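## Task

Pull the red plastic tag out of the small wooden box's drawer and set it down directly on the table surface, touching nothing else; then close the drawer. The box must stay roughly in its current spot and orientation, and the other item must remain inside the drawer. Nothing may count on the robot holding it in place at the end.

## Robot and tools

Robot: two arms, left_arm and right_arm, each with six joints and a parallel gripper. The names are just labels and do not match the left or right of any picture. Occasionally something may briefly pull on a held part or shove a loose object.

Scene frame: origin on the table top midway between the arms, +x out over the table, +z up, left_arm sits on the +y side. Gripper pose in results is end_effector_position (metres) plus end_effector_quat_wxyz, both in this frame. The position is the point between the finger pads, about 1 cm short of the fingertips; it can be inaccurate, more so when an arm reaches far. Fingers point along the gripper's +z and close along its y axis.

Tool execute_actions, argument actions: a list holding one item or nothing. An empty list ({"actions": []}) just reports the state. A motion item is {"rows": [...], "steps": n}, with n from 1 to 15 (default 15), each step 1/30 s. rows holds 1 to 15 rows; each row drives one step, and the final row repeats if there are fewer rows than steps. A wait item is {"steps": n} with n up to 300 and no rows; it sends nothing new and returns after n steps counted from the previous result. Optional pictures: true/false controls whether camera images come back (they do by default).

Each row is a single list of 14 numbers covering both arms, always all 14: left_arm waist, shoulder, elbow, wrist pitch, wrist yaw, wrist roll, gripper opening, then the same seven for right_arm. The joint numbers are absolute target angles in radians, the same quantities shown in Joint positions, not offsets. Stated ranges per arm: waist -2.880 to 2.880, shoulder 0.000 to 3.142, elbow 0.000 to 3.019, wrist pitch -1.693 to 1.571, wrist yaw -1.571 to 1.571, wrist roll -2.094 to 2.094. True ends may differ by up to 0.019 rad. A call is rejected (nothing sent) if any target exceeds a stated end by more than 0.019 rad and is farther out than that joint's last reported angle. Targets beyond the real end get clipped there, and a "joint sent to its limit" line may appear, possibly referring to an earlier action still running; its absence does not prove there is more room. Opening is an absolute value from -1 (shut) to +1 (fully open, 0.094 m between pads).

Motion limits: per step, a joint's target is kept close to its measured angle (waist 0.264, shoulder 0.32, elbow 0.276, wrist pitch 0.33, wrist yaw 0.186, wrist roll 0.522 rad), and if the targets would move a gripper more than 70 mm from where it is, all that arm's targets are pulled back proportionally. So large moves need several calls. Between calls the arms keep heading to the last row sent until they settle, get blocked, or a step is HELD; after that only a new action makes them continue. Closing or opening fingers finish their motion regardless.

Gripping: grip_measured reports the finger opening on the command scale (each gripper's reading may be off by about 1 mm, fixed per scene). To hold something, keep commanding less than grip_measured: around 0.03 below for a firm hold, closer for a lighter one. Pads push at most roughly 50 to 62 N each, less for parts under about 2 mm thick, with a possible short spike on first contact.

Result lines: the state line lists both gripper poses. Joint positions and Joint velocities give one block per arm: six joints (rad, rad/s) then pad gap (m, m/s). Joint torques follow the joint order without the gripper; they include offsets, scale errors, friction and noise, so read them loosely. "joint command not followed" means a clearance check altered or blocked some targets while the rest of the row ran. HELD marks steps where some or all of your row was not sent. MOTOR HOT appears from 85 °C; at 100 °C the arm and its gripper go limp until cool (OVER-TEMPERATURE FAULT), dropping anything held, so avoid holding loads for long.

Cameras: cam_high and cam_low (504x504), cam_left_wrist and cam_right_wrist (616x616, fisheye), returned in that order. Tool zoom_image takes camera (one of those names) and region [x0, y0, x1, y1] in that camera's pixels, origin top-left, at most 504 by 504, and gives a sharper view of that part of its latest image.

Tool finished_scene takes scene, the number of the current scene; it ends that scene irreversibly, grades it, and its result gives the next task. The goal must already hold and stay held without the robot. Answering without any tool call ends everything.

Typical order: open the drawer, pick out the named item, set it flat on open table, release and withdraw, close the drawer, check images, then finish. Avoid: knocking anything off the table, moving or rotating the box much, disturbing the other item, drops, slips, slams, hard shoves, and arms colliding or pressing on each other (this can end the scene). Smooth motions with modest effort are preferred.

Each tool is called after "Call:" as name([rows], argument=value, ...), one row to a line, values as JSON.

## Session

Call:
execute_actions(actions=[])

Scene clock: 0.00 s of 6000.00 s.
left_arm: end_effector_position=(+0.3815, -0.0361, +0.1123) grip_measured=+1.000 end_effector_quat_wxyz=(+0.156, +0.981, +0.104, +0.057) | right_arm: end_effector_position=(+0.2733, -0.3050, +0.3011) grip_measured=+1.000 end_effector_quat_wxyz=(+0.074, -0.538, +0.834, -0.100)
Joint positions: left_arm=[-0.788  1.624  1.191 -0.817  0.093  2.085  0.094] | right_arm=[-0.002  0.964  1.121 -1.514  0.127 -0.979  0.094]
Joint velocities: left_arm=[ 0.005  0.015  0.002 -0.002  0.007  0.007  0.   ] | right_arm=[-0.005  0.005 -0.022 -0.002 -0.007  0.022  0.   ]
Joint torques (N m, as the arm reports them, + toward a larger angle): no reading
Motor temperatures (°C, as the motors report them): left_arm=[19 19 21 21 19 19] | right_arm=[21 21 19 19 20 18]

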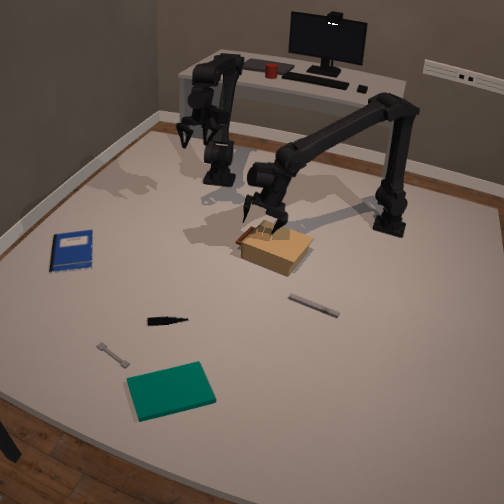

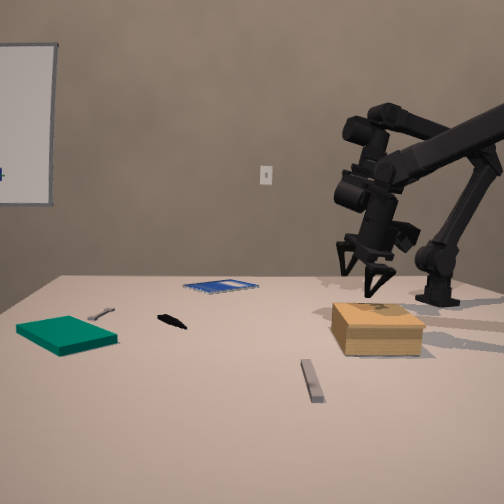

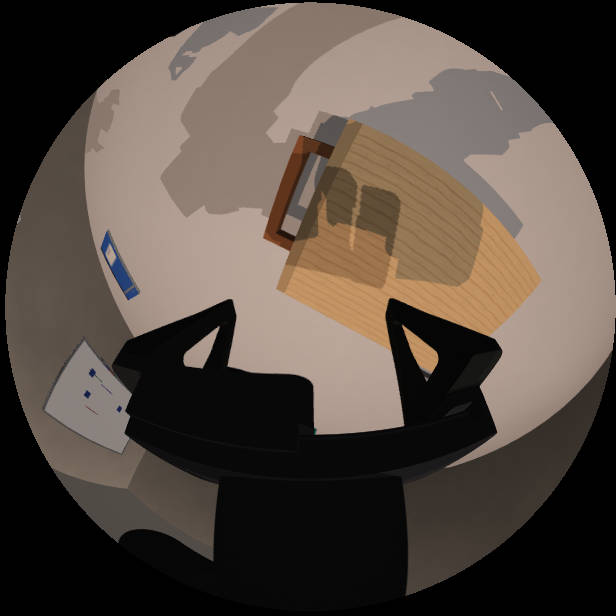

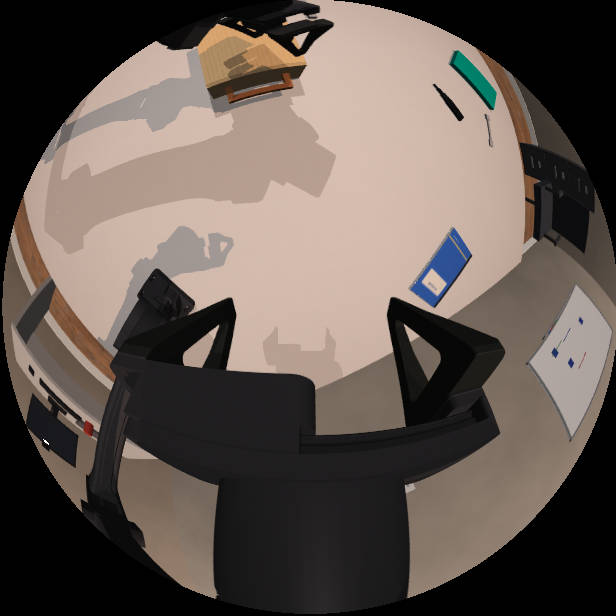

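Call:
execute_actions([
  {"rows":[[-0.788,1.40,1.191,-0.817,0.093,2.085,1,-0.002,0.964,1.121,-1.2,0.127,-0.979,1]],"steps":15},
], pictures=false)

Call:
execute_actions([
  {"steps":15},
], pictures=false)

Call:
execute_actions([
  {"rows":[[-0.788,1.40,1.191,-0.817,0.0,2.085,1,-0.002,0.964,0.9,-1.2,0.127,-0.979,1]],"steps":15},
], pictures=false)

Call:
execute_actions([
  {"steps":15},
], pictures=false)

Call:
execute_actions([
  {"rows":[[-0.6,1.40,1.191,-0.817,0.0,2.085,1,-0.002,0.964,0.9,-1.2,0.0,0,1]],"steps":15},
], pictures=false)

Call:
execute_actions([
  {"steps":20},
])

Scene clock: 5.63 s of 6000.00 s.
left_arm: end_effector_position=(+0.3683, -0.0217, +0.2266) grip_measured=+1.000 end_effector_quat_wxyz=(+0.244, +0.957, +0.096, +0.122) | right_arm: end_effector_position=(+0.3370, -0.2934, +0.3228) grip_measured=+1.000 end_effector_quat_wxyz=(+0.203, -0.517, +0.818, -0.153)
Joint positions: left_arm=[-0.788  1.371  1.163 -0.817  0.093  2.085  0.094] | right_arm=[-0.002  0.962  1.113 -1.223  0.127 -0.979  0.094]
Joint velocities: left_arm=[-0.005  0.171 -0.002  0.002  0.037 -0.051  0.   ] | right_arm=[-0.005 -0.005  0.012 -0.002 -0.022  0.007  0.   ]
Joint torques (N m, as the arm reports them, + toward a larger angle): left_arm=[-0.05 -9.23  9.42  1.13  0.18 -0.04] | right_arm=[ 0.63 -5.13  9.32  2.64  0.05  0.09]
Motor temperatures (°C, as the motors report them): left_arm=[19 19 23 21 19 19] | right_arm=[21 21 20 19 20 18]
Steps of this call (steps 1 to 90: nothing new was sent; then 2.13 s passed at rest; steps 91 to 105: all 15 steps of this action). Readings (joint positions):
91: left_arm=[-0.788 1.616 1.189 -0.817 0.093 2.085] | right_arm=[-0.002 0.962 1.117 -1.465 0.127 -0.979]
92: left_arm=[-0.788 1.603 1.181 -0.817 0.093 2.085] | right_arm=[-0.002 0.960 1.113 -1.376 0.127 -0.979]
94: left_arm=[-0.788 1.553 1.165 -0.817 0.093 2.085] | right_arm=[-0.002 0.962 1.113 -1.266 0.127 -0.979]
98: left_arm=[-0.788 1.432 1.163 -0.817 0.093 2.085] | right_arm=[-0.002 0.962 1.113 -1.225 0.127 -0.979]
105: the state above

Scene clock: 6.13 s of 6000.00 s.
left_arm: end_effector_position=(+0.3701, -0.0237, +0.2113) grip_measured=+1.000 end_effector_quat_wxyz=(+0.232, +0.961, +0.097, +0.113) | right_arm: end_effector_position=(+0.3370, -0.2934, +0.3228) grip_measured=+1.000 end_effector_quat_wxyz=(+0.203, -0.517, +0.818, -0.153)
Joint positions: left_arm=[-0.788  1.402  1.163 -0.817  0.093  2.085  0.094] | right_arm=[-0.002  0.962  1.113 -1.223  0.127 -0.979  0.094]
Joint velocities: left_arm=[-0.005  0.005  0.002  0.007 -0.007  0.007  0.   ] | right_arm=[-0.005 -0.005  0.012 -0.007 -0.11  -0.007  0.   ]
Joint torques (N m, as the arm reports them, + toward a larger angle): left_arm=[ -0.19 -11.03   9.32   1.03   0.18  -0.04] | right_arm=[ 0.67 -5.41  9.27  2.62  0.05  0.09]
Motor temperatures (°C, as the motors report them): left_arm=[19 19 23 21 19 19] | right_arm=[21 21 20 19 20 18]
Steps of this call (steps 1 to 15: the robot went on to your last target). Readings (joint positions):
1: left_arm=[-0.788 1.378 1.163 -0.817 0.093 2.085] | right_arm=[-0.002 0.962 1.113 -1.223 0.127 -0.979]
2: left_arm=[-0.788 1.384 1.163 -0.817 0.093 2.085] | right_arm=[-0.002 0.962 1.113 -1.223 0.127 -0.979]
4: left_arm=[-0.788 1.395 1.163 -0.817 0.093 2.085] | right_arm=[-0.002 0.962 1.113 -1.223 0.127 -0.979]
8: left_arm=[-0.788 1.402 1.163 -0.817 0.093 2.085] | right_arm=[-0.002 0.962 1.113 -1.223 0.127 -0.979]
15: the state above

Scene clock: 6.63 s of 6000.00 s.
left_arm: end_effector_position=(+0.3814, -0.0138, +0.2107) grip_measured=+1.000 end_effector_quat_wxyz=(+0.207, +0.961, +0.108, +0.148) | right_arm: end_effector_position=(+0.2916, -0.3017, +0.2088) grip_measured=+1.000 end_effector_quat_wxyz=(+0.097, -0.535, +0.832, -0.109)
Joint positions: left_arm=[-0.789  1.402  1.163 -0.817  0.003  2.085  0.094] | right_arm=[-0.002  0.974  0.876 -1.207  0.127 -0.979  0.094]
Joint velocities: left_arm=[ 0.005 -0.005 -0.007 -0.007 -0.066 -0.007  0.   ] | right_arm=[ 0.005 -0.015  0.007 -0.002 -0.022 -0.037  0.   ]
Joint torques (N m, as the arm reports them, + toward a larger angle): left_arm=[  0.04 -11.22   9.29   1.06  -0.05  -0.04] | right_arm=[ 0.64 -6.27 10.31  1.38  0.05  0.07]
Motor temperatures (°C, as the motors report them): left_arm=[19 19 23 21 19 19] | right_arm=[21 21 20 19 20 18]
Steps of this call (steps 1 to 15: all 15 steps of this action). Readings (joint positions):
1: left_arm=[-0.789 1.402 1.163 -0.817 0.051 2.085] | right_arm=[-0.002 0.961 1.097 -1.217 0.127 -0.979]
2: left_arm=[-0.789 1.402 1.163 -0.817 0.021 2.085] | right_arm=[-0.002 0.952 1.065 -1.208 0.127 -0.979]
4: left_arm=[-0.789 1.402 1.163 -0.817 0.006 2.085] | right_arm=[-0.002 0.945 0.974 -1.207 0.127 -0.979]
8: left_arm=[-0.789 1.402 1.163 -0.817 0.004 2.085] | right_arm=[-0.002 0.970 0.876 -1.207 0.127 -0.979]
15: the state above

Scene clock: 7.13 s of 6000.00 s.
left_arm: end_effector_position=(+0.3814, -0.0138, +0.2107) grip_measured=+1.000 end_effector_quat_wxyz=(+0.207, +0.961, +0.108, +0.148) | right_arm: end_effector_position=(+0.2916, -0.3017, +0.2088) grip_measured=+1.000 end_effector_quat_wxyz=(+0.097, -0.535, +0.832, -0.109)
Joint positions: left_arm=[-0.789  1.402  1.163 -0.817  0.003  2.085  0.094] | right_arm=[-0.002  0.974  0.876 -1.207  0.127 -0.979  0.094]
Joint velocities: left_arm=[-0.005  0.005  0.012 -0.007 -0.125 -0.022  0.   ] | right_arm=[-0.005 -0.015 -0.002 -0.002 -0.037 -0.022  0.   ]
Joint torques (N m, as the arm reports them, + toward a larger angle): left_arm=[  0.05 -11.02   9.27   1.06  -0.07  -0.03] | right_arm=[ 0.62 -6.89 10.24  1.47  0.05  0.06]
Motor temperatures (°C, as the motors report them): left_arm=[19 19 23 21 19 19] | right_arm=[21 21 20 19 20 18]
Steps of this call (steps 1 to 15: the robot went on to your last target). Readings (joint positions):
1: left_arm=[-0.789 1.402 1.163 -0.817 0.003 2.085] | right_arm=[-0.002 0.974 0.876 -1.207 0.127 -0.979]
2: left_arm=[-0.789 1.402 1.163 -0.817 0.003 2.085] | right_arm=[-0.002 0.974 0.876 -1.207 0.127 -0.979]
4: left_arm=[-0.789 1.402 1.163 -0.817 0.003 2.085] | right_arm=[-0.002 0.974 0.876 -1.207 0.127 -0.979]
8: left_arm=[-0.789 1.402 1.163 -0.817 0.003 2.085] | right_arm=[-0.002 0.974 0.876 -1.207 0.127 -0.979]
15: the state above
All arms were judged still, so your last target was given up. Only a new action makes them travel on or press farther. Fingers that are still opening or closing keep moving.

Scene clock: 7.63 s of 6000.00 s.
left_arm: end_effector_position=(+0.4501, +0.0623, +0.2107) grip_measured=+1.000 end_effector_quat_wxyz=(+0.190, +0.946, +0.203, +0.169) | right_arm: end_effector_position=(+0.2881, -0.2808, +0.2074) grip_measured=+1.000 end_effector_quat_wxyz=(+0.132, -0.119, +0.984, +0.007)
Joint positions: left_arm=[-0.592  1.402  1.163 -0.817 -0.002  2.085  0.094] | right_arm=[-0.002  0.974  0.876 -1.207  0.002 -0.061  0.094]
Joint velocities: left_arm=[-0.112 -0.005 -0.012 -0.007 -0.066 -0.007  0.   ] | right_arm=[ 0.005 -0.005 -0.007  0.007  0.007  0.359  0.   ]
Joint torques (N m, as the arm reports them, + toward a larger angle): left_arm=[ -0.34 -11.02   9.3    0.98   0.22  -0.03] | right_arm=[ 0.72 -6.02 10.26  1.52 -0.05  0.14]
Motor temperatures (°C, as the motors report them): left_arm=[19 19 23 21 19 19] | right_arm=[21 21 21 19 20 18]
Steps of this call (steps 1 to 15: all 15 steps of this action). Readings (joint positions):
1: left_arm=[-0.779 1.402 1.163 -0.817 0.006 2.085] | right_arm=[-0.003 0.974 0.876 -1.207 0.069 -0.901]
2: left_arm=[-0.761 1.402 1.163 -0.817 0.007 2.085] | right_arm=[-0.002 0.974 0.876 -1.207 0.026 -0.801]
4: left_arm=[-0.692 1.402 1.163 -0.817 0.007 2.085] | right_arm=[-0.002 0.974 0.876 -1.207 0.005 -0.604]
8: left_arm=[-0.576 1.402 1.163 -0.817 -0.002 2.085] | right_arm=[-0.002 0.974 0.876 -1.207 0.003 -0.264]
15: the state above

Scene clock: 8.30 s of 6000.00 s.
left_arm: end_effector_position=(+0.4488, +0.0606, +0.2107) grip_measured=+1.000 end_effector_quat_wxyz=(+0.190, +0.946, +0.201, +0.169) | right_arm: end_effector_position=(+0.2881, -0.2808, +0.2074) grip_measured=+1.000 end_effector_quat_wxyz=(+0.132, -0.093, +0.987, +0.010)
Joint positions: left_arm=[-0.596  1.402  1.163 -0.817 -0.002  2.085  0.094] | right_arm=[-0.002  0.974  0.876 -1.207  0.002 -0.009  0.094]
Joint velocities: left_arm=[-0.005 -0.015  0.002  0.002 -0.007  0.051  0.   ] | right_arm=[-0.015 -0.015  0.007 -0.012  0.066  0.007  0.   ]
Joint torques (N m, as the arm reports them, + toward a larger angle): left_arm=[ -0.38 -11.14   9.27   1.04   0.22  -0.04] | right_arm=[ 0.67 -6.24 10.25  1.5  -0.05  0.12]
Motor temperatures (°C, as the motors report them): left_arm=[19 19 23 21 19 19] | right_arm=[21 21 21 19 20 18]
Steps of this call (steps 1 to 20: the robot went on to your last target). Readings (joint positions):
1: left_arm=[-0.595 1.402 1.163 -0.817 -0.002 2.085] | right_arm=[-0.002 0.974 0.876 -1.207 0.002 -0.051]
2: left_arm=[-0.596 1.402 1.163 -0.817 -0.002 2.085] | right_arm=[-0.002 0.974 0.876 -1.207 0.002 -0.042]
4: left_arm=[-0.596 1.402 1.163 -0.817 -0.002 2.085] | right_arm=[-0.002 0.974 0.876 -1.207 0.002 -0.030]
8: left_arm=[-0.596 1.402 1.163 -0.817 -0.002 2.085] | right_arm=[-0.002 0.974 0.876 -1.207 0.002 -0.017]
20: the state above

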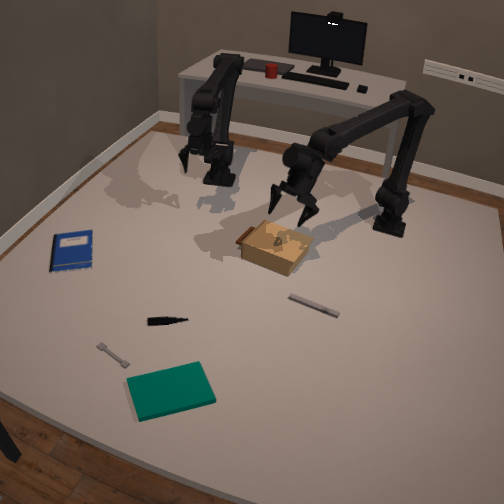

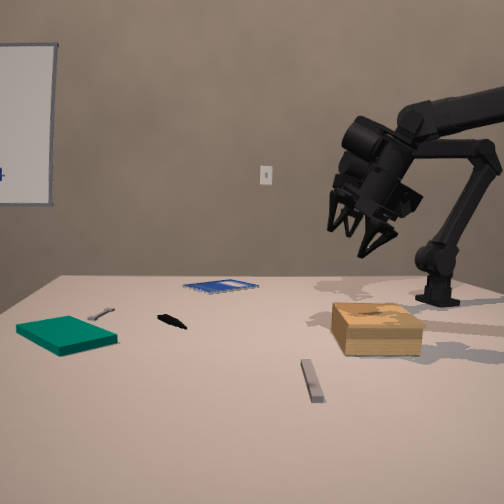

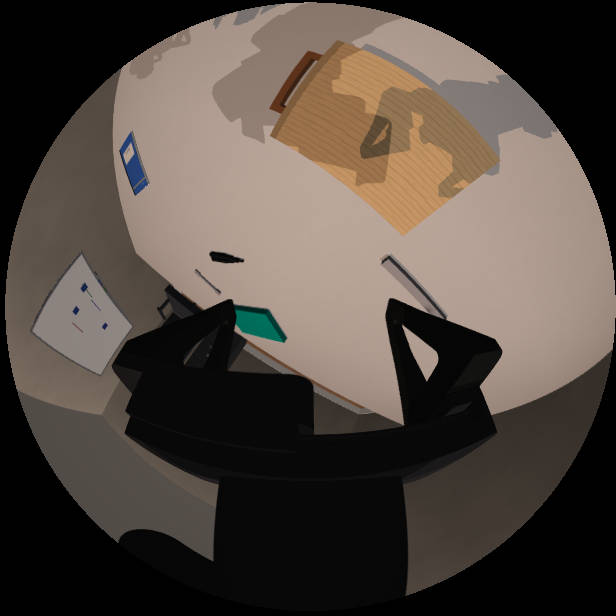

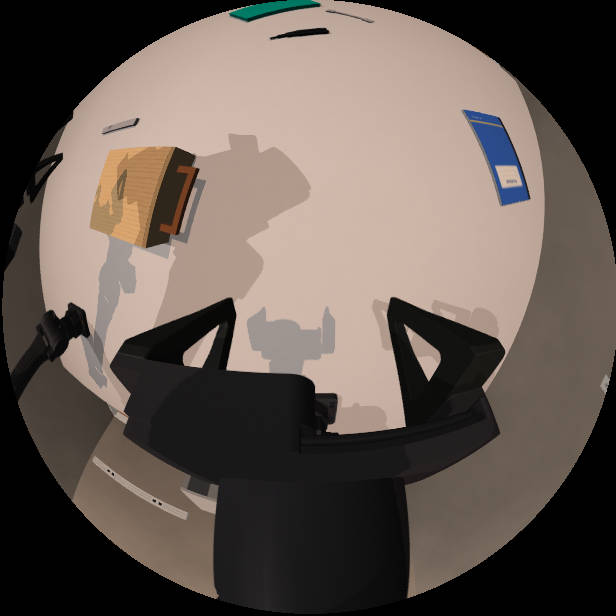

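Call:
execute_actions([
  {"rows":[[-0.6,1.40,1.191,-0.817,0.0,2.085,1,0.39,1.348,1.137,-1.335,0.0,0.57,1]],"steps":15},
], pictures=false)

Call:
execute_actions([
  {"steps":20},
])

Scene clock: 16.03 s of 6000.00 s.
left_arm: end_effector_position=(+0.4488, +0.0606, +0.2107) grip_measured=+1.000 end_effector_quat_wxyz=(+0.190, +0.946, +0.201, +0.169) | right_arm: end_effector_position=(+0.2927, -0.1265, +0.1612) grip_measured=+1.000 end_effector_quat_wxyz=(-0.016, -0.035, +0.999, -0.008)
Joint positions: left_arm=[-0.596  1.402  1.163 -0.817 -0.002  2.085  0.094] | right_arm=[ 0.411  1.378  1.09  -1.319 -0.003  0.525  0.094]
Joint velocities: left_arm=[-0.015  0.005  0.007 -0.012  0.007 -0.022  0.   ] | right_arm=[-0.23  -0.122 -0.022 -0.037 -0.007  0.271  0.   ]
Joint torques (N m, as the arm reports them, + toward a larger angle): left_arm=[ -0.49 -11.19   9.36   1.1    0.22  -0.03] | right_arm=[ -0.43 -12.64  11.14  -0.09   0.17   0.14]
Motor temperatures (°C, as the motors report them): left_arm=[19 19 25 21 19 19] | right_arm=[21 21 22 19 20 18]
Steps of this call (steps 1 to 15: the robot went on to your last target; steps 16 to 90: nothing new was sent; then 4.23 s passed at rest; steps 91 to 105: all 15 steps of this action). Readings (joint positions):
91: left_arm=[-0.596 1.402 1.163 -0.817 -0.002 2.085] | right_arm=[0.010 0.987 0.886 -1.223 0.007 0.039]
92: left_arm=[-0.596 1.402 1.163 -0.817 -0.002 2.085] | right_arm=[0.043 1.019 0.912 -1.250 0.007 0.099]
94: left_arm=[-0.596 1.402 1.163 -0.817 -0.002 2.085] | right_arm=[0.138 1.120 0.978 -1.276 0.007 0.202]
98: left_arm=[-0.596 1.402 1.163 -0.817 -0.002 2.085] | right_arm=[0.345 1.320 1.080 -1.301 0.002 0.390]
105: the state above

Scene clock: 16.70 s of 6000.00 s.
left_arm: end_effector_position=(+0.4488, +0.0606, +0.2107) grip_measured=+1.000 end_effector_quat_wxyz=(+0.190, +0.946, +0.201, +0.169) | right_arm: end_effector_position=(+0.2964, -0.1337, +0.1659) grip_measured=+1.000 end_effector_quat_wxyz=(-0.011, -0.006, +1.000, -0.006)
Joint positions: left_arm=[-0.596  1.402  1.163 -0.817 -0.002  2.085  0.094] | right_arm=[ 0.39   1.365  1.09  -1.321 -0.001  0.561  0.094]
Joint velocities: left_arm=[-0.005  0.005  0.012 -0.002  0.022  0.022  0.   ] | right_arm=[ 0.005  0.005  0.007 -0.002 -0.051 -0.007  0.   ]
Joint torques (N m, as the arm reports them, + toward a larger angle): left_arm=[ -0.4  -11.11   9.27   1.     0.21  -0.03] | right_arm=[  0.65 -11.71  11.38  -0.14   0.15   0.15]
Motor temperatures (°C, as the motors report them): left_arm=[19 19 25 21 19 19] | right_arm=[21 21 22 19 20 18]
Steps of this call (steps 1 to 20: the robot went on to your last target). Readings (joint positions):
1: left_arm=[-0.596 1.402 1.163 -0.817 -0.002 2.085] | right_arm=[0.404 1.374 1.090 -1.320 -0.002 0.532]
2: left_arm=[-0.596 1.402 1.163 -0.817 -0.002 2.085] | right_arm=[0.398 1.370 1.090 -1.320 -0.002 0.538]
4: left_arm=[-0.596 1.402 1.163 -0.817 -0.002 2.085] | right_arm=[0.391 1.366 1.090 -1.320 -0.001 0.547]
8: left_arm=[-0.596 1.402 1.163 -0.817 -0.002 2.085] | right_arm=[0.390 1.365 1.090 -1.321 -0.001 0.556]
20: the state above

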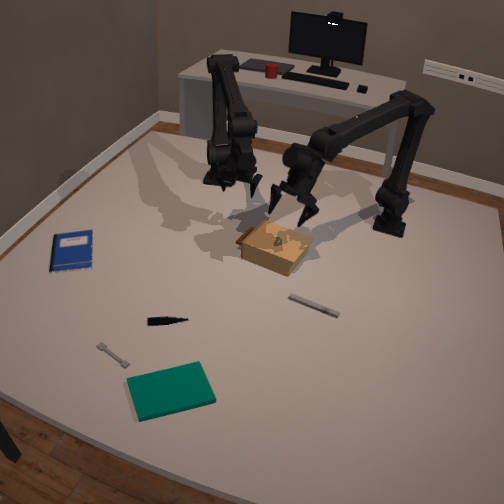

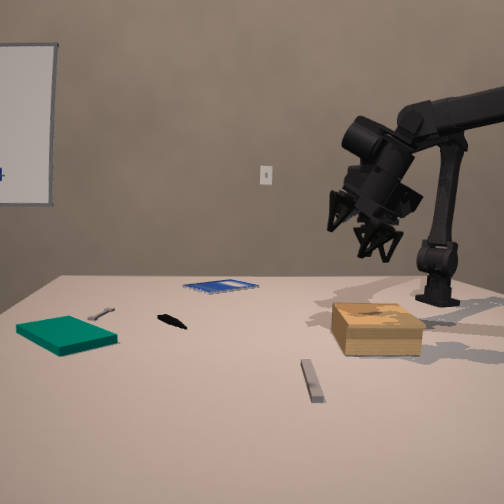

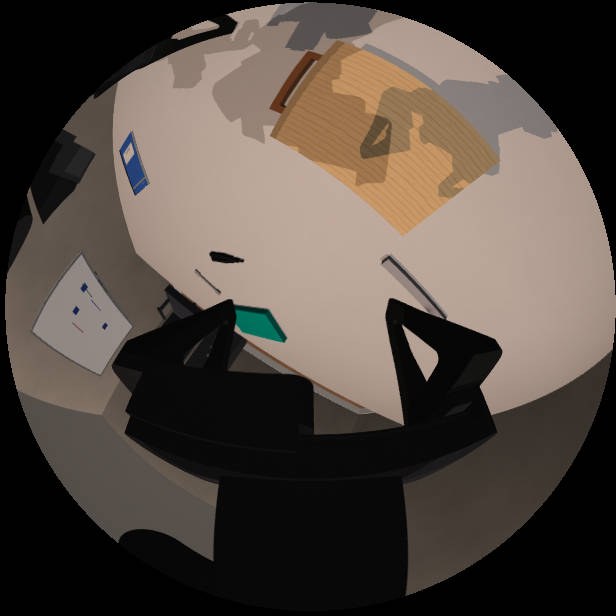

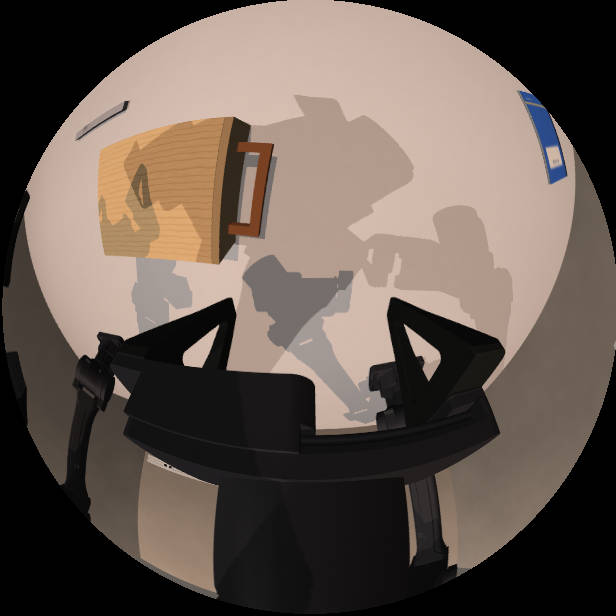

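Call:
zoom_image(camera="cam_right_wrist", region=[80,90,330,310])

Region (80, 90, 330, 310) of cam_right_wrist's 616x616 image, scaled by 2.016, with more detail than that image has; it fills the top 444 rows of this view, and the rest is white.

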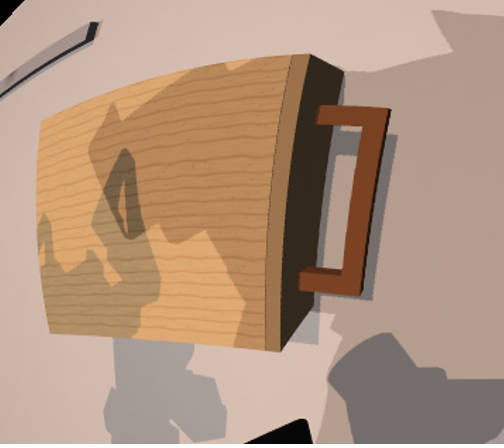

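Call:
execute_actions([
  {"rows":[[-0.65,1.42,1.12,-0.78,0.0,2.085,0.5,0.40,1.40,1.14,-1.28,0.0,0.6,0.6],[-0.65,1.42,1.12,-0.78,0.0,2.085,0.5,0.40,1.42,1.14,-1.26,0.0,0.6,0.6],[-0.65,1.42,1.12,-0.78,0.0,2.085,0.5,0.41,1.45,1.14,-1.23,0.0,0.6,0.6],[-0.7,1.44,1.05,-0.73,0.0,2.085,0,0.415,1.48,1.15,-1.2,0.0,0.68,0.2],[-0.7,1.44,1.05,-0.73,0.0,2.085,0,0.42,1.5,1.15,-1.18,0.0,0.68,0.2],[-0.7,1.44,1.05,-0.73,0.0,2.085,0,0.42,1.52,1.15,-1.16,0.0,0.68,0.2],[-0.74,1.45,1.0,-0.7,0.0,2.085,-0.5,0.425,1.54,1.155,-1.14,0.0,0.72,-0.15],[-0.74,1.45,1.0,-0.7,0.0,2.085,-0.5,0.425,1.55,1.155,-1.13,0.0,0.72,-0.15],[-0.768,1.46,0.965,-0.667,0.0,2.085,-1,0.428,1.565,1.157,-1.115,0.0,0.74,-0.15]],"steps":15},
], pictures=false)

Call:
execute_actions([
  {"steps":20},
])

Scene clock: 21.93 s of 6000.00 s.
left_arm: end_effector_position=(+0.3499, +0.0293, +0.0862) grip_measured=-0.987 end_effector_quat_wxyz=(+0.136, +0.979, +0.116, +0.101) | right_arm: end_effector_position=(+0.3323, -0.0931, +0.0864) grip_measured=-0.148 end_effector_quat_wxyz=(-0.016, +0.054, +0.998, -0.012)
Joint positions: left_arm=[-0.778  1.478  0.939 -0.692 -0.001  2.085  0.001] | right_arm=[ 0.425  1.587  1.108 -1.132 -0.001  0.715  0.04 ]
Joint velocities: left_arm=[ 0.034  0.015 -0.027  0.042 -0.037 -0.051 -0.001] | right_arm=[ 0.005 -0.034 -0.007 -0.002 -0.066  0.154  0.001]
Joint torques (N m, as the arm reports them, + toward a larger angle): left_arm=[  0.66 -12.18   8.15   1.62   0.19  -0.04] | right_arm=[  1.45 -15.09  10.8    1.13   0.15   0.09]
Motor temperatures (°C, as the motors report them): left_arm=[19 19 25 21 19 19] | right_arm=[21 21 23 19 20 18]
Steps of this call (steps 1 to 15: the robot went on to your last target; steps 16 to 90: nothing new was sent; then 1.73 s passed at rest; steps 91 to 105: all 15 steps of this action). Readings (joint positions):
91: left_arm=[-0.599 1.402 1.157 -0.811 -0.002 2.085] | right_arm=[0.390 1.366 1.090 -1.317 -0.001 0.566]
92: left_arm=[-0.605 1.402 1.149 -0.802 -0.002 2.085] | right_arm=[0.391 1.370 1.090 -1.307 -0.001 0.572]
94: left_arm=[-0.629 1.405 1.119 -0.784 -0.002 2.085] | right_arm=[0.394 1.393 1.092 -1.269 -0.001 0.591]
98: left_arm=[-0.705 1.426 1.027 -0.732 -0.002 2.085] | right_arm=[0.412 1.496 1.107 -1.178 -0.001 0.652]
105: the state above

Scene clock: 22.60 s of 6000.00 s.
left_arm: end_effector_position=(+0.3518, +0.0280, +0.0879) grip_measured=-0.987 end_effector_quat_wxyz=(+0.141, +0.978, +0.117, +0.104) | right_arm: end_effector_position=(+0.3328, -0.0928, +0.0872) grip_measured=-0.148 end_effector_quat_wxyz=(-0.015, +0.062, +0.998, -0.011)
Joint positions: left_arm=[-0.777  1.475  0.939 -0.682 -0.001  2.085  0.001] | right_arm=[ 0.425  1.585  1.108 -1.13  -0.001  0.732  0.04 ]
Joint velocities: left_arm=[-0.005 -0.015  0.002  0.002 -0.007  0.007  0.   ] | right_arm=[ 0.005 -0.015  0.002  0.002 -0.037 -0.037 -0.   ]
Joint torques (N m, as the arm reports them, + toward a larger angle): left_arm=[  0.72 -11.84   8.19   1.37   0.18  -0.02] | right_arm=[  1.   -15.72  10.78   1.27   0.15   0.16]
Motor temperatures (°C, as the motors report them): left_arm=[19 19 25 21 19 19] | right_arm=[21 21 23 19 20 18]
Steps of this call (steps 1 to 20: the robot went on to your last target). Readings (joint positions):
1: left_arm=[-0.777 1.478 0.939 -0.689 -0.001 2.085] | right_arm=[0.425 1.586 1.108 -1.131 -0.001 0.718]
2: left_arm=[-0.777 1.477 0.939 -0.686 -0.001 2.085] | right_arm=[0.425 1.585 1.108 -1.130 -0.001 0.721]
4: left_arm=[-0.777 1.475 0.939 -0.683 -0.001 2.085] | right_arm=[0.425 1.585 1.108 -1.130 -0.001 0.725]
8: left_arm=[-0.777 1.475 0.939 -0.682 -0.001 2.085] | right_arm=[0.425 1.585 1.108 -1.130 -0.001 0.729]
20: the state above

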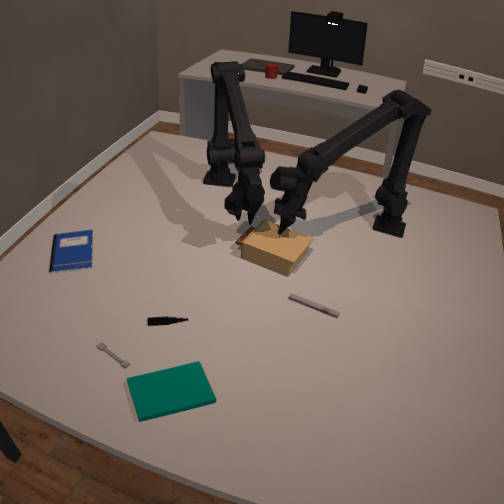

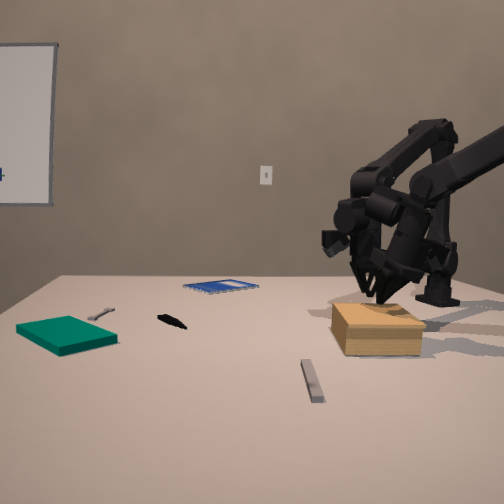

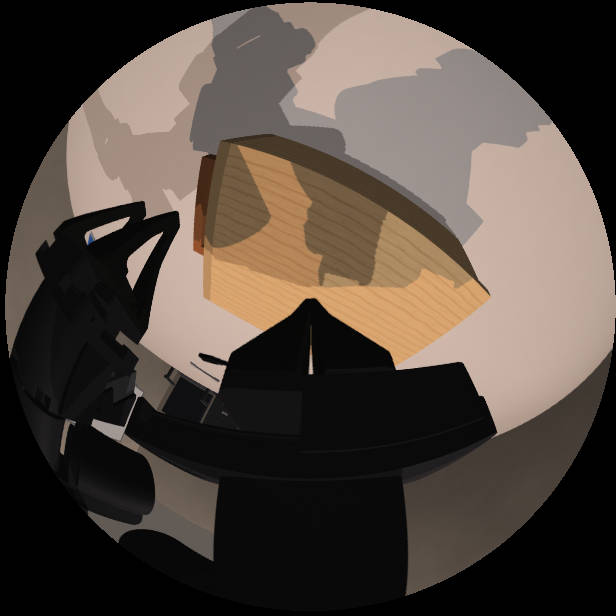

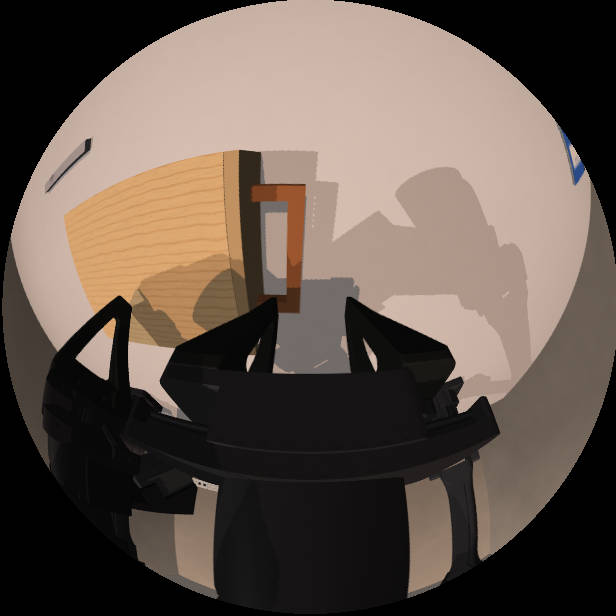

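Call:
execute_actions([
  {"rows":[[-0.768,1.47,0.965,-0.667,0.0,2.085,-1,0.428,1.58,1.155,-1.09,0.0,0.74,-0.3],[-0.768,1.47,0.965,-0.667,0.0,2.085,-1,0.427,1.59,1.153,-1.07,0.0,0.74,-0.4],[-0.768,1.48,0.965,-0.667,0.0,2.085,-1,0.426,1.6,1.151,-1.05,0.0,0.74,-0.47],[-0.768,1.48,0.965,-0.667,0.0,2.085,-1,0.426,1.61,1.15,-1.03,0.0,0.74,-0.47],[-0.768,1.495,0.965,-0.667,0.0,2.085,-1,0.426,1.62,1.148,-1.012,0.0,0.74,-0.47]],"steps":15},
], pictures=false)

Call:
execute_actions([
  {"steps":10},
])

Scene clock: 26.93 s of 6000.00 s.
left_arm: end_effector_position=(+0.3515, +0.0283, +0.0814) grip_measured=-0.987 end_effector_quat_wxyz=(+0.135, +0.979, +0.117, +0.100) | right_arm: end_effector_position=(+0.3523, -0.0793, +0.0769) grip_measured=-0.468 end_effector_quat_wxyz=(+0.015, +0.062, +0.998, +0.013)
Joint positions: left_arm=[-0.777  1.49   0.939 -0.681 -0.001  2.085  0.001] | right_arm=[ 0.425  1.61   1.108 -1.029 -0.001  0.732  0.025]
Joint velocities: left_arm=[ 0.015 -0.005  0.007  0.002 -0.051 -0.051  0.   ] | right_arm=[ 0.015 -0.015 -0.007 -0.002 -0.022 -0.022  0.   ]
Joint torques (N m, as the arm reports them, + toward a larger angle): left_arm=[  0.77 -10.34   8.1    1.38   0.19  -0.02] | right_arm=[  0.77 -12.85  10.15   1.43   0.14   0.13]
Motor temperatures (°C, as the motors report them): left_arm=[19 20 25 21 19 19] | right_arm=[21 22 23 19 20 18]
Steps of this call (steps 1 to 15: the robot went on to your last target; steps 16 to 90: nothing new was sent; then 0.83 s passed at rest; steps 91 to 105: all 15 steps of this action). Readings (joint positions):
91: left_arm=[-0.777 1.475 0.939 -0.682 -0.001 2.085] | right_arm=[0.425 1.585 1.108 -1.126 -0.001 0.732]
92: left_arm=[-0.777 1.475 0.939 -0.682 -0.001 2.085] | right_arm=[0.425 1.585 1.108 -1.116 -0.001 0.732]
94: left_arm=[-0.777 1.475 0.939 -0.682 -0.001 2.085] | right_arm=[0.425 1.586 1.108 -1.083 -0.001 0.732]
98: left_arm=[-0.777 1.482 0.939 -0.681 -0.001 2.085] | right_arm=[0.425 1.598 1.108 -1.034 -0.001 0.732]
105: the state above

Scene clock: 27.27 s of 6000.00 s.
left_arm: end_effector_position=(+0.3515, +0.0283, +0.0814) grip_measured=-0.987 end_effector_quat_wxyz=(+0.135, +0.979, +0.117, +0.100) | right_arm: end_effector_position=(+0.3523, -0.0793, +0.0769) grip_measured=-0.468 end_effector_quat_wxyz=(+0.015, +0.062, +0.998, +0.013)
Joint positions: left_arm=[-0.777  1.49   0.939 -0.681 -0.001  2.085  0.001] | right_arm=[ 0.425  1.61   1.108 -1.029 -0.001  0.732  0.025]
Joint velocities: left_arm=[-0.015 -0.015  0.007  0.002  0.022  0.022  0.001] | right_arm=[ 0.005 -0.015  0.002  0.007 -0.007  0.022  0.002]
Joint torques (N m, as the arm reports them, + toward a larger angle): left_arm=[  0.59 -10.54   8.1    1.29   0.19  -0.04] | right_arm=[  0.71 -12.84  10.21   1.54   0.14   0.13]
Motor temperatures (°C, as the motors report them): left_arm=[19 20 25 21 19 19] | right_arm=[21 22 23 19 20 18]
Steps of this call (steps 1 to 10: the robot went on to your last target). Readings (joint positions):
1: left_arm=[-0.777 1.490 0.939 -0.681 -0.001 2.085] | right_arm=[0.425 1.610 1.108 -1.029 -0.001 0.732]
2: left_arm=[-0.777 1.490 0.939 -0.681 -0.001 2.085] | right_arm=[0.425 1.610 1.108 -1.029 -0.001 0.732]
4: left_arm=[-0.777 1.490 0.939 -0.681 -0.001 2.085] | right_arm=[0.425 1.610 1.108 -1.029 -0.001 0.732]
8: left_arm=[-0.777 1.490 0.939 -0.681 -0.001 2.085] | right_arm=[0.425 1.610 1.108 -1.029 -0.001 0.732]
10: the state above

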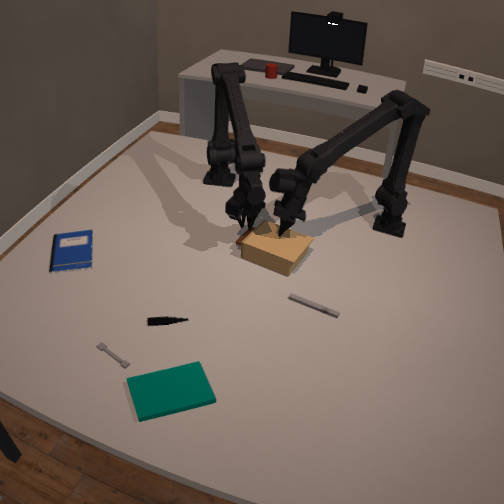

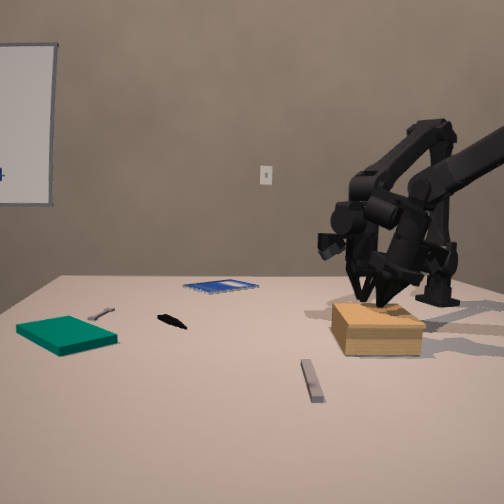

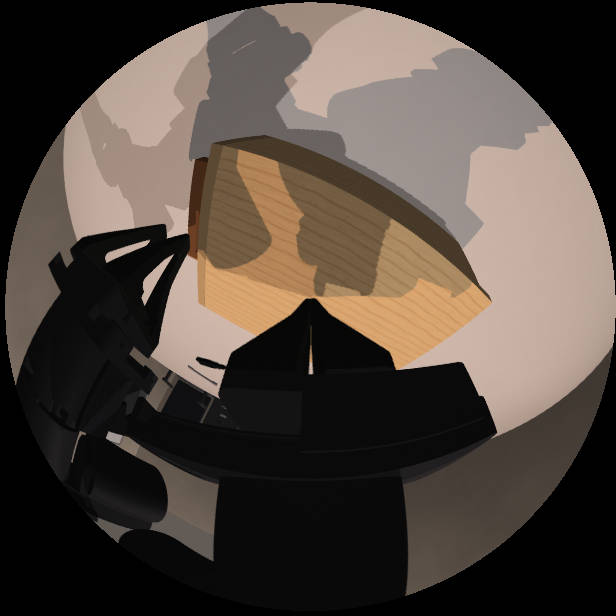

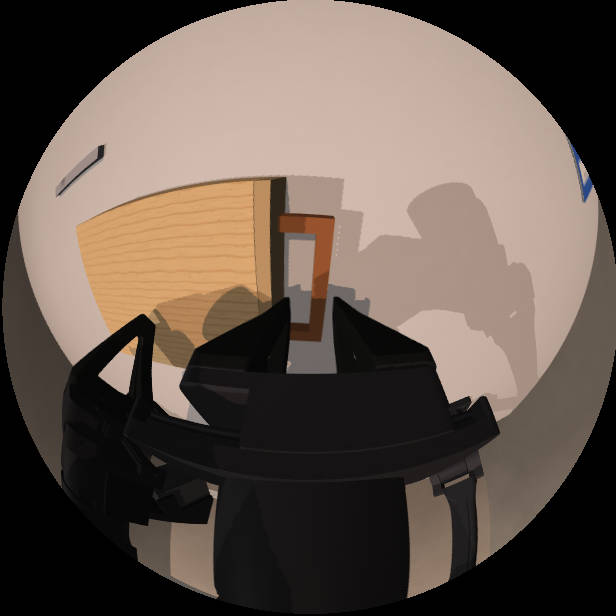

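Call:
execute_actions([
  {"rows":[[-0.75,1.495,0.965,-0.667,0.0,2.085,-1,0.412,1.625,1.13,-1.03,0.0,0.73,-0.4],[-0.74,1.495,0.965,-0.667,0.0,2.085,-1,0.412,1.63,1.125,-1.03,0.0,0.73,-0.4],[-0.73,1.495,0.965,-0.667,0.0,2.085,-1,0.412,1.635,1.12,-1.03,0.0,0.73,-0.4],[-0.73,1.505,0.965,-0.667,0.0,2.085,-1,0.412,1.64,1.115,-1.03,0.0,0.73,-0.4],[-0.73,1.515,0.965,-0.667,0.0,2.085,-1,0.412,1.648,1.114,-1.03,0.0,0.73,-0.4]],"steps":15},
])

Scene clock: 29.47 s of 6000.00 s.
left_arm: end_effector_position=(+0.3657, +0.0438, +0.0719) grip_measured=-0.987 end_effector_quat_wxyz=(+0.125, +0.978, +0.139, +0.097) | right_arm: end_effector_position=(+0.3524, -0.0825, +0.0647) grip_measured=-0.402 end_effector_quat_wxyz=(+0.004, +0.065, +0.998, +0.004)
Joint positions: left_arm=[-0.732  1.512  0.939 -0.681 -0.001  2.085  0.001] | right_arm=[ 0.419  1.639  1.108 -1.029 -0.001  0.732  0.028]
Joint velocities: left_arm=[-0.024 -0.005 -0.012  0.007 -0.022  0.022  0.   ] | right_arm=[-0.005 -0.015  0.007  0.007  0.037 -0.066  0.   ]
Joint torques (N m, as the arm reports them, + toward a larger angle): left_arm=[  0.03 -10.92   7.94   1.3    0.19  -0.03] | right_arm=[ -0.21 -13.45   7.5    0.58   0.15   0.02]
Motor temperatures (°C, as the motors report them): left_arm=[19 20 25 21 19 19] | right_arm=[21 22 24 19 20 18]
Steps of this call (steps 1 to 15: the robot went on to your last target; steps 16 to 51: nothing new was sent; steps 52 to 66: all 15 steps of this action). Readings (joint positions):
52: left_arm=[-0.776 1.490 0.939 -0.681 -0.001 2.085] | right_arm=[0.424 1.610 1.108 -1.029 -0.001 0.732]
53: left_arm=[-0.773 1.490 0.939 -0.681 -0.001 2.085] | right_arm=[0.424 1.610 1.108 -1.029 -0.001 0.732]
55: left_arm=[-0.759 1.491 0.939 -0.681 -0.001 2.085] | right_arm=[0.422 1.613 1.108 -1.029 -0.001 0.732]
59: left_arm=[-0.733 1.501 0.939 -0.681 -0.001 2.085] | right_arm=[0.419 1.628 1.108 -1.029 -0.001 0.732]
66: the state above

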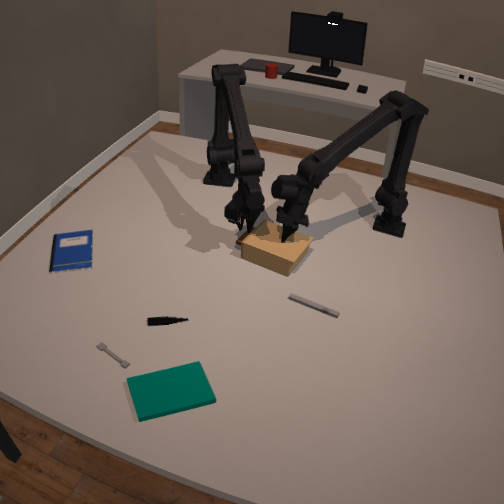

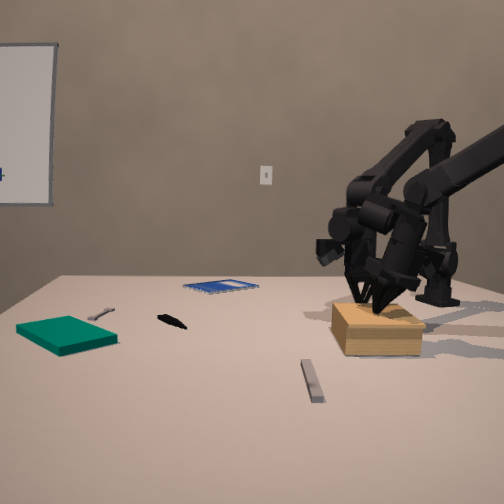

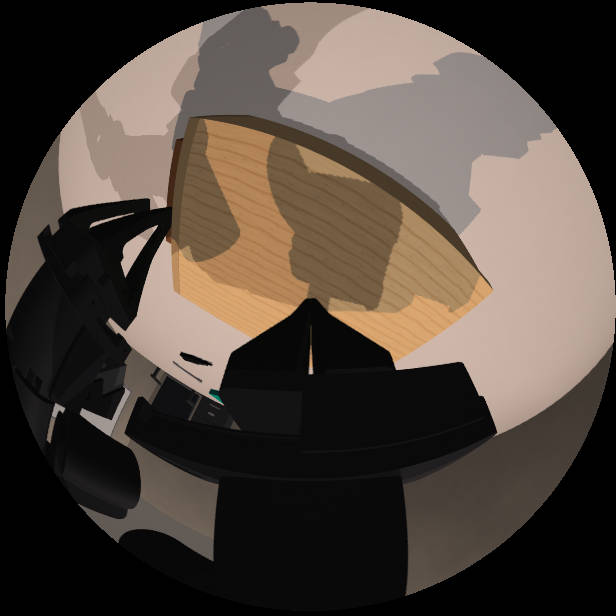

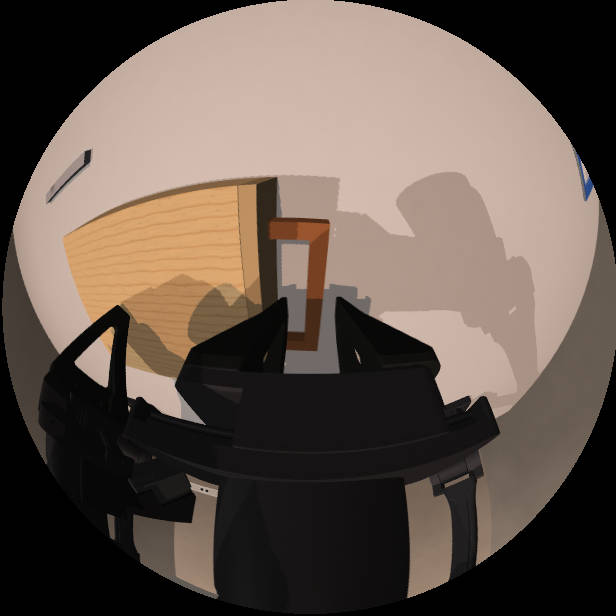

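Call:
execute_actions([
  {"rows":[[-0.73,1.52,0.965,-0.667,0.0,2.085,-1,0.412,1.656,1.114,-1.03,0.0,0.73,-0.4],[-0.73,1.525,0.965,-0.667,0.0,2.085,-1,0.412,1.664,1.114,-1.03,0.0,0.73,-0.4],[-0.73,1.53,0.965,-0.667,0.0,2.085,-1,0.412,1.672,1.114,-1.03,0.0,0.73,-0.4],[-0.73,1.535,0.965,-0.667,0.0,2.085,-1,0.412,1.68,1.114,-1.03,0.0,0.73,-0.4],[-0.73,1.54,0.965,-0.667,0.0,2.085,-1,0.412,1.688,1.114,-1.03,0.0,0.73,-0.4],[-0.73,1.54,0.965,-0.667,0.0,2.085,-1,0.412,1.696,1.114,-1.03,0.0,0.73,-0.4],[-0.73,1.54,0.965,-0.667,0.0,2.085,-1,0.412,1.704,1.114,-1.03,0.0,0.73,-0.4],[-0.73,1.54,0.965,-0.667,0.0,2.085,-1,0.412,1.712,1.114,-1.03,0.0,0.73,-0.4]],"steps":15},
])

Scene clock: 31.87 s of 6000.00 s.
left_arm: end_effector_position=(+0.3657, +0.0437, +0.0705) grip_measured=-0.987 end_effector_quat_wxyz=(+0.124, +0.978, +0.139, +0.096) | right_arm: end_effector_position=(+0.3480, -0.0862, +0.0349) grip_measured=-0.402 end_effector_quat_wxyz=(-0.024, +0.066, +0.997, -0.018)
Joint positions: left_arm=[-0.732  1.515  0.939 -0.68  -0.001  2.085  0.001] | right_arm=[ 0.418  1.709  1.108 -1.029 -0.001  0.732  0.028]
Joint velocities: left_arm=[-0.005 -0.034 -0.012 -0.002 -0.066  0.037  0.001] | right_arm=[-0.024 -0.015 -0.007 -0.017 -0.007 -0.007 -0.   ]
Joint torques (N m, as the arm reports them, + toward a larger angle): left_arm=[ 0.19 -9.08  8.06  1.25  0.18 -0.02] | right_arm=[ -0.14 -15.03   7.12   0.59   0.12   0.02]
Motor temperatures (°C, as the motors report them): left_arm=[19 20 25 21 19 19] | right_arm=[21 22 23 19 20 18]
Steps of this call (steps 1 to 15: the robot went on to your last target; steps 16 to 57: nothing new was sent; steps 58 to 72: all 15 steps of this action). Readings (joint positions):
58: left_arm=[-0.732 1.512 0.939 -0.681 -0.001 2.085] | right_arm=[0.419 1.639 1.108 -1.029 -0.001 0.732]
59: left_arm=[-0.732 1.512 0.939 -0.681 -0.001 2.085] | right_arm=[0.419 1.639 1.108 -1.029 -0.001 0.732]
61: left_arm=[-0.732 1.515 0.939 -0.681 -0.001 2.085] | right_arm=[0.419 1.644 1.108 -1.029 -0.001 0.732]
65: left_arm=[-0.732 1.515 0.939 -0.680 -0.001 2.085] | right_arm=[0.419 1.674 1.108 -1.029 -0.001 0.732]
72: the state above

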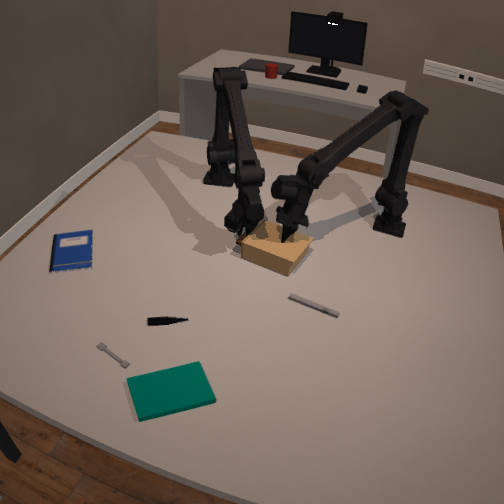

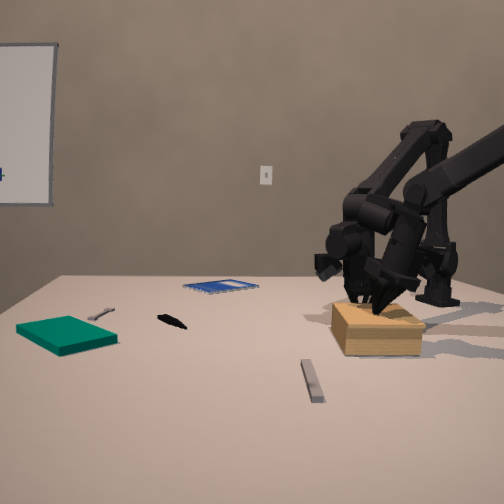

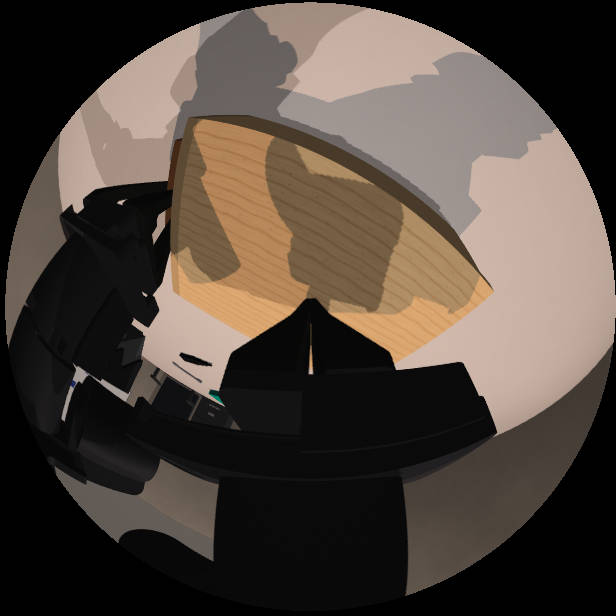

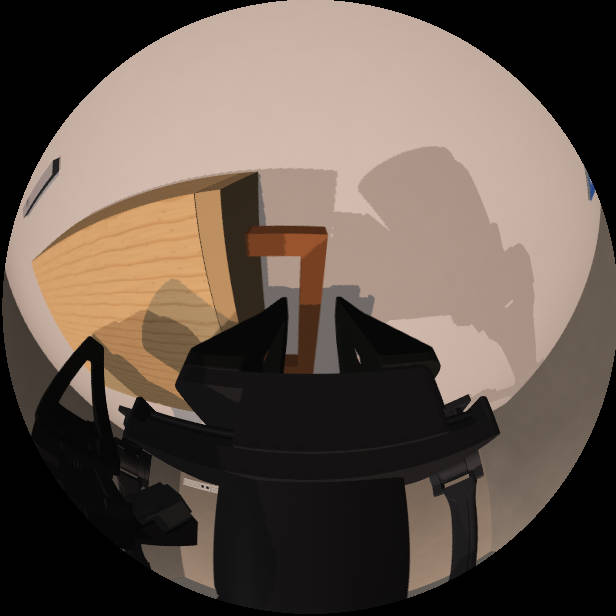

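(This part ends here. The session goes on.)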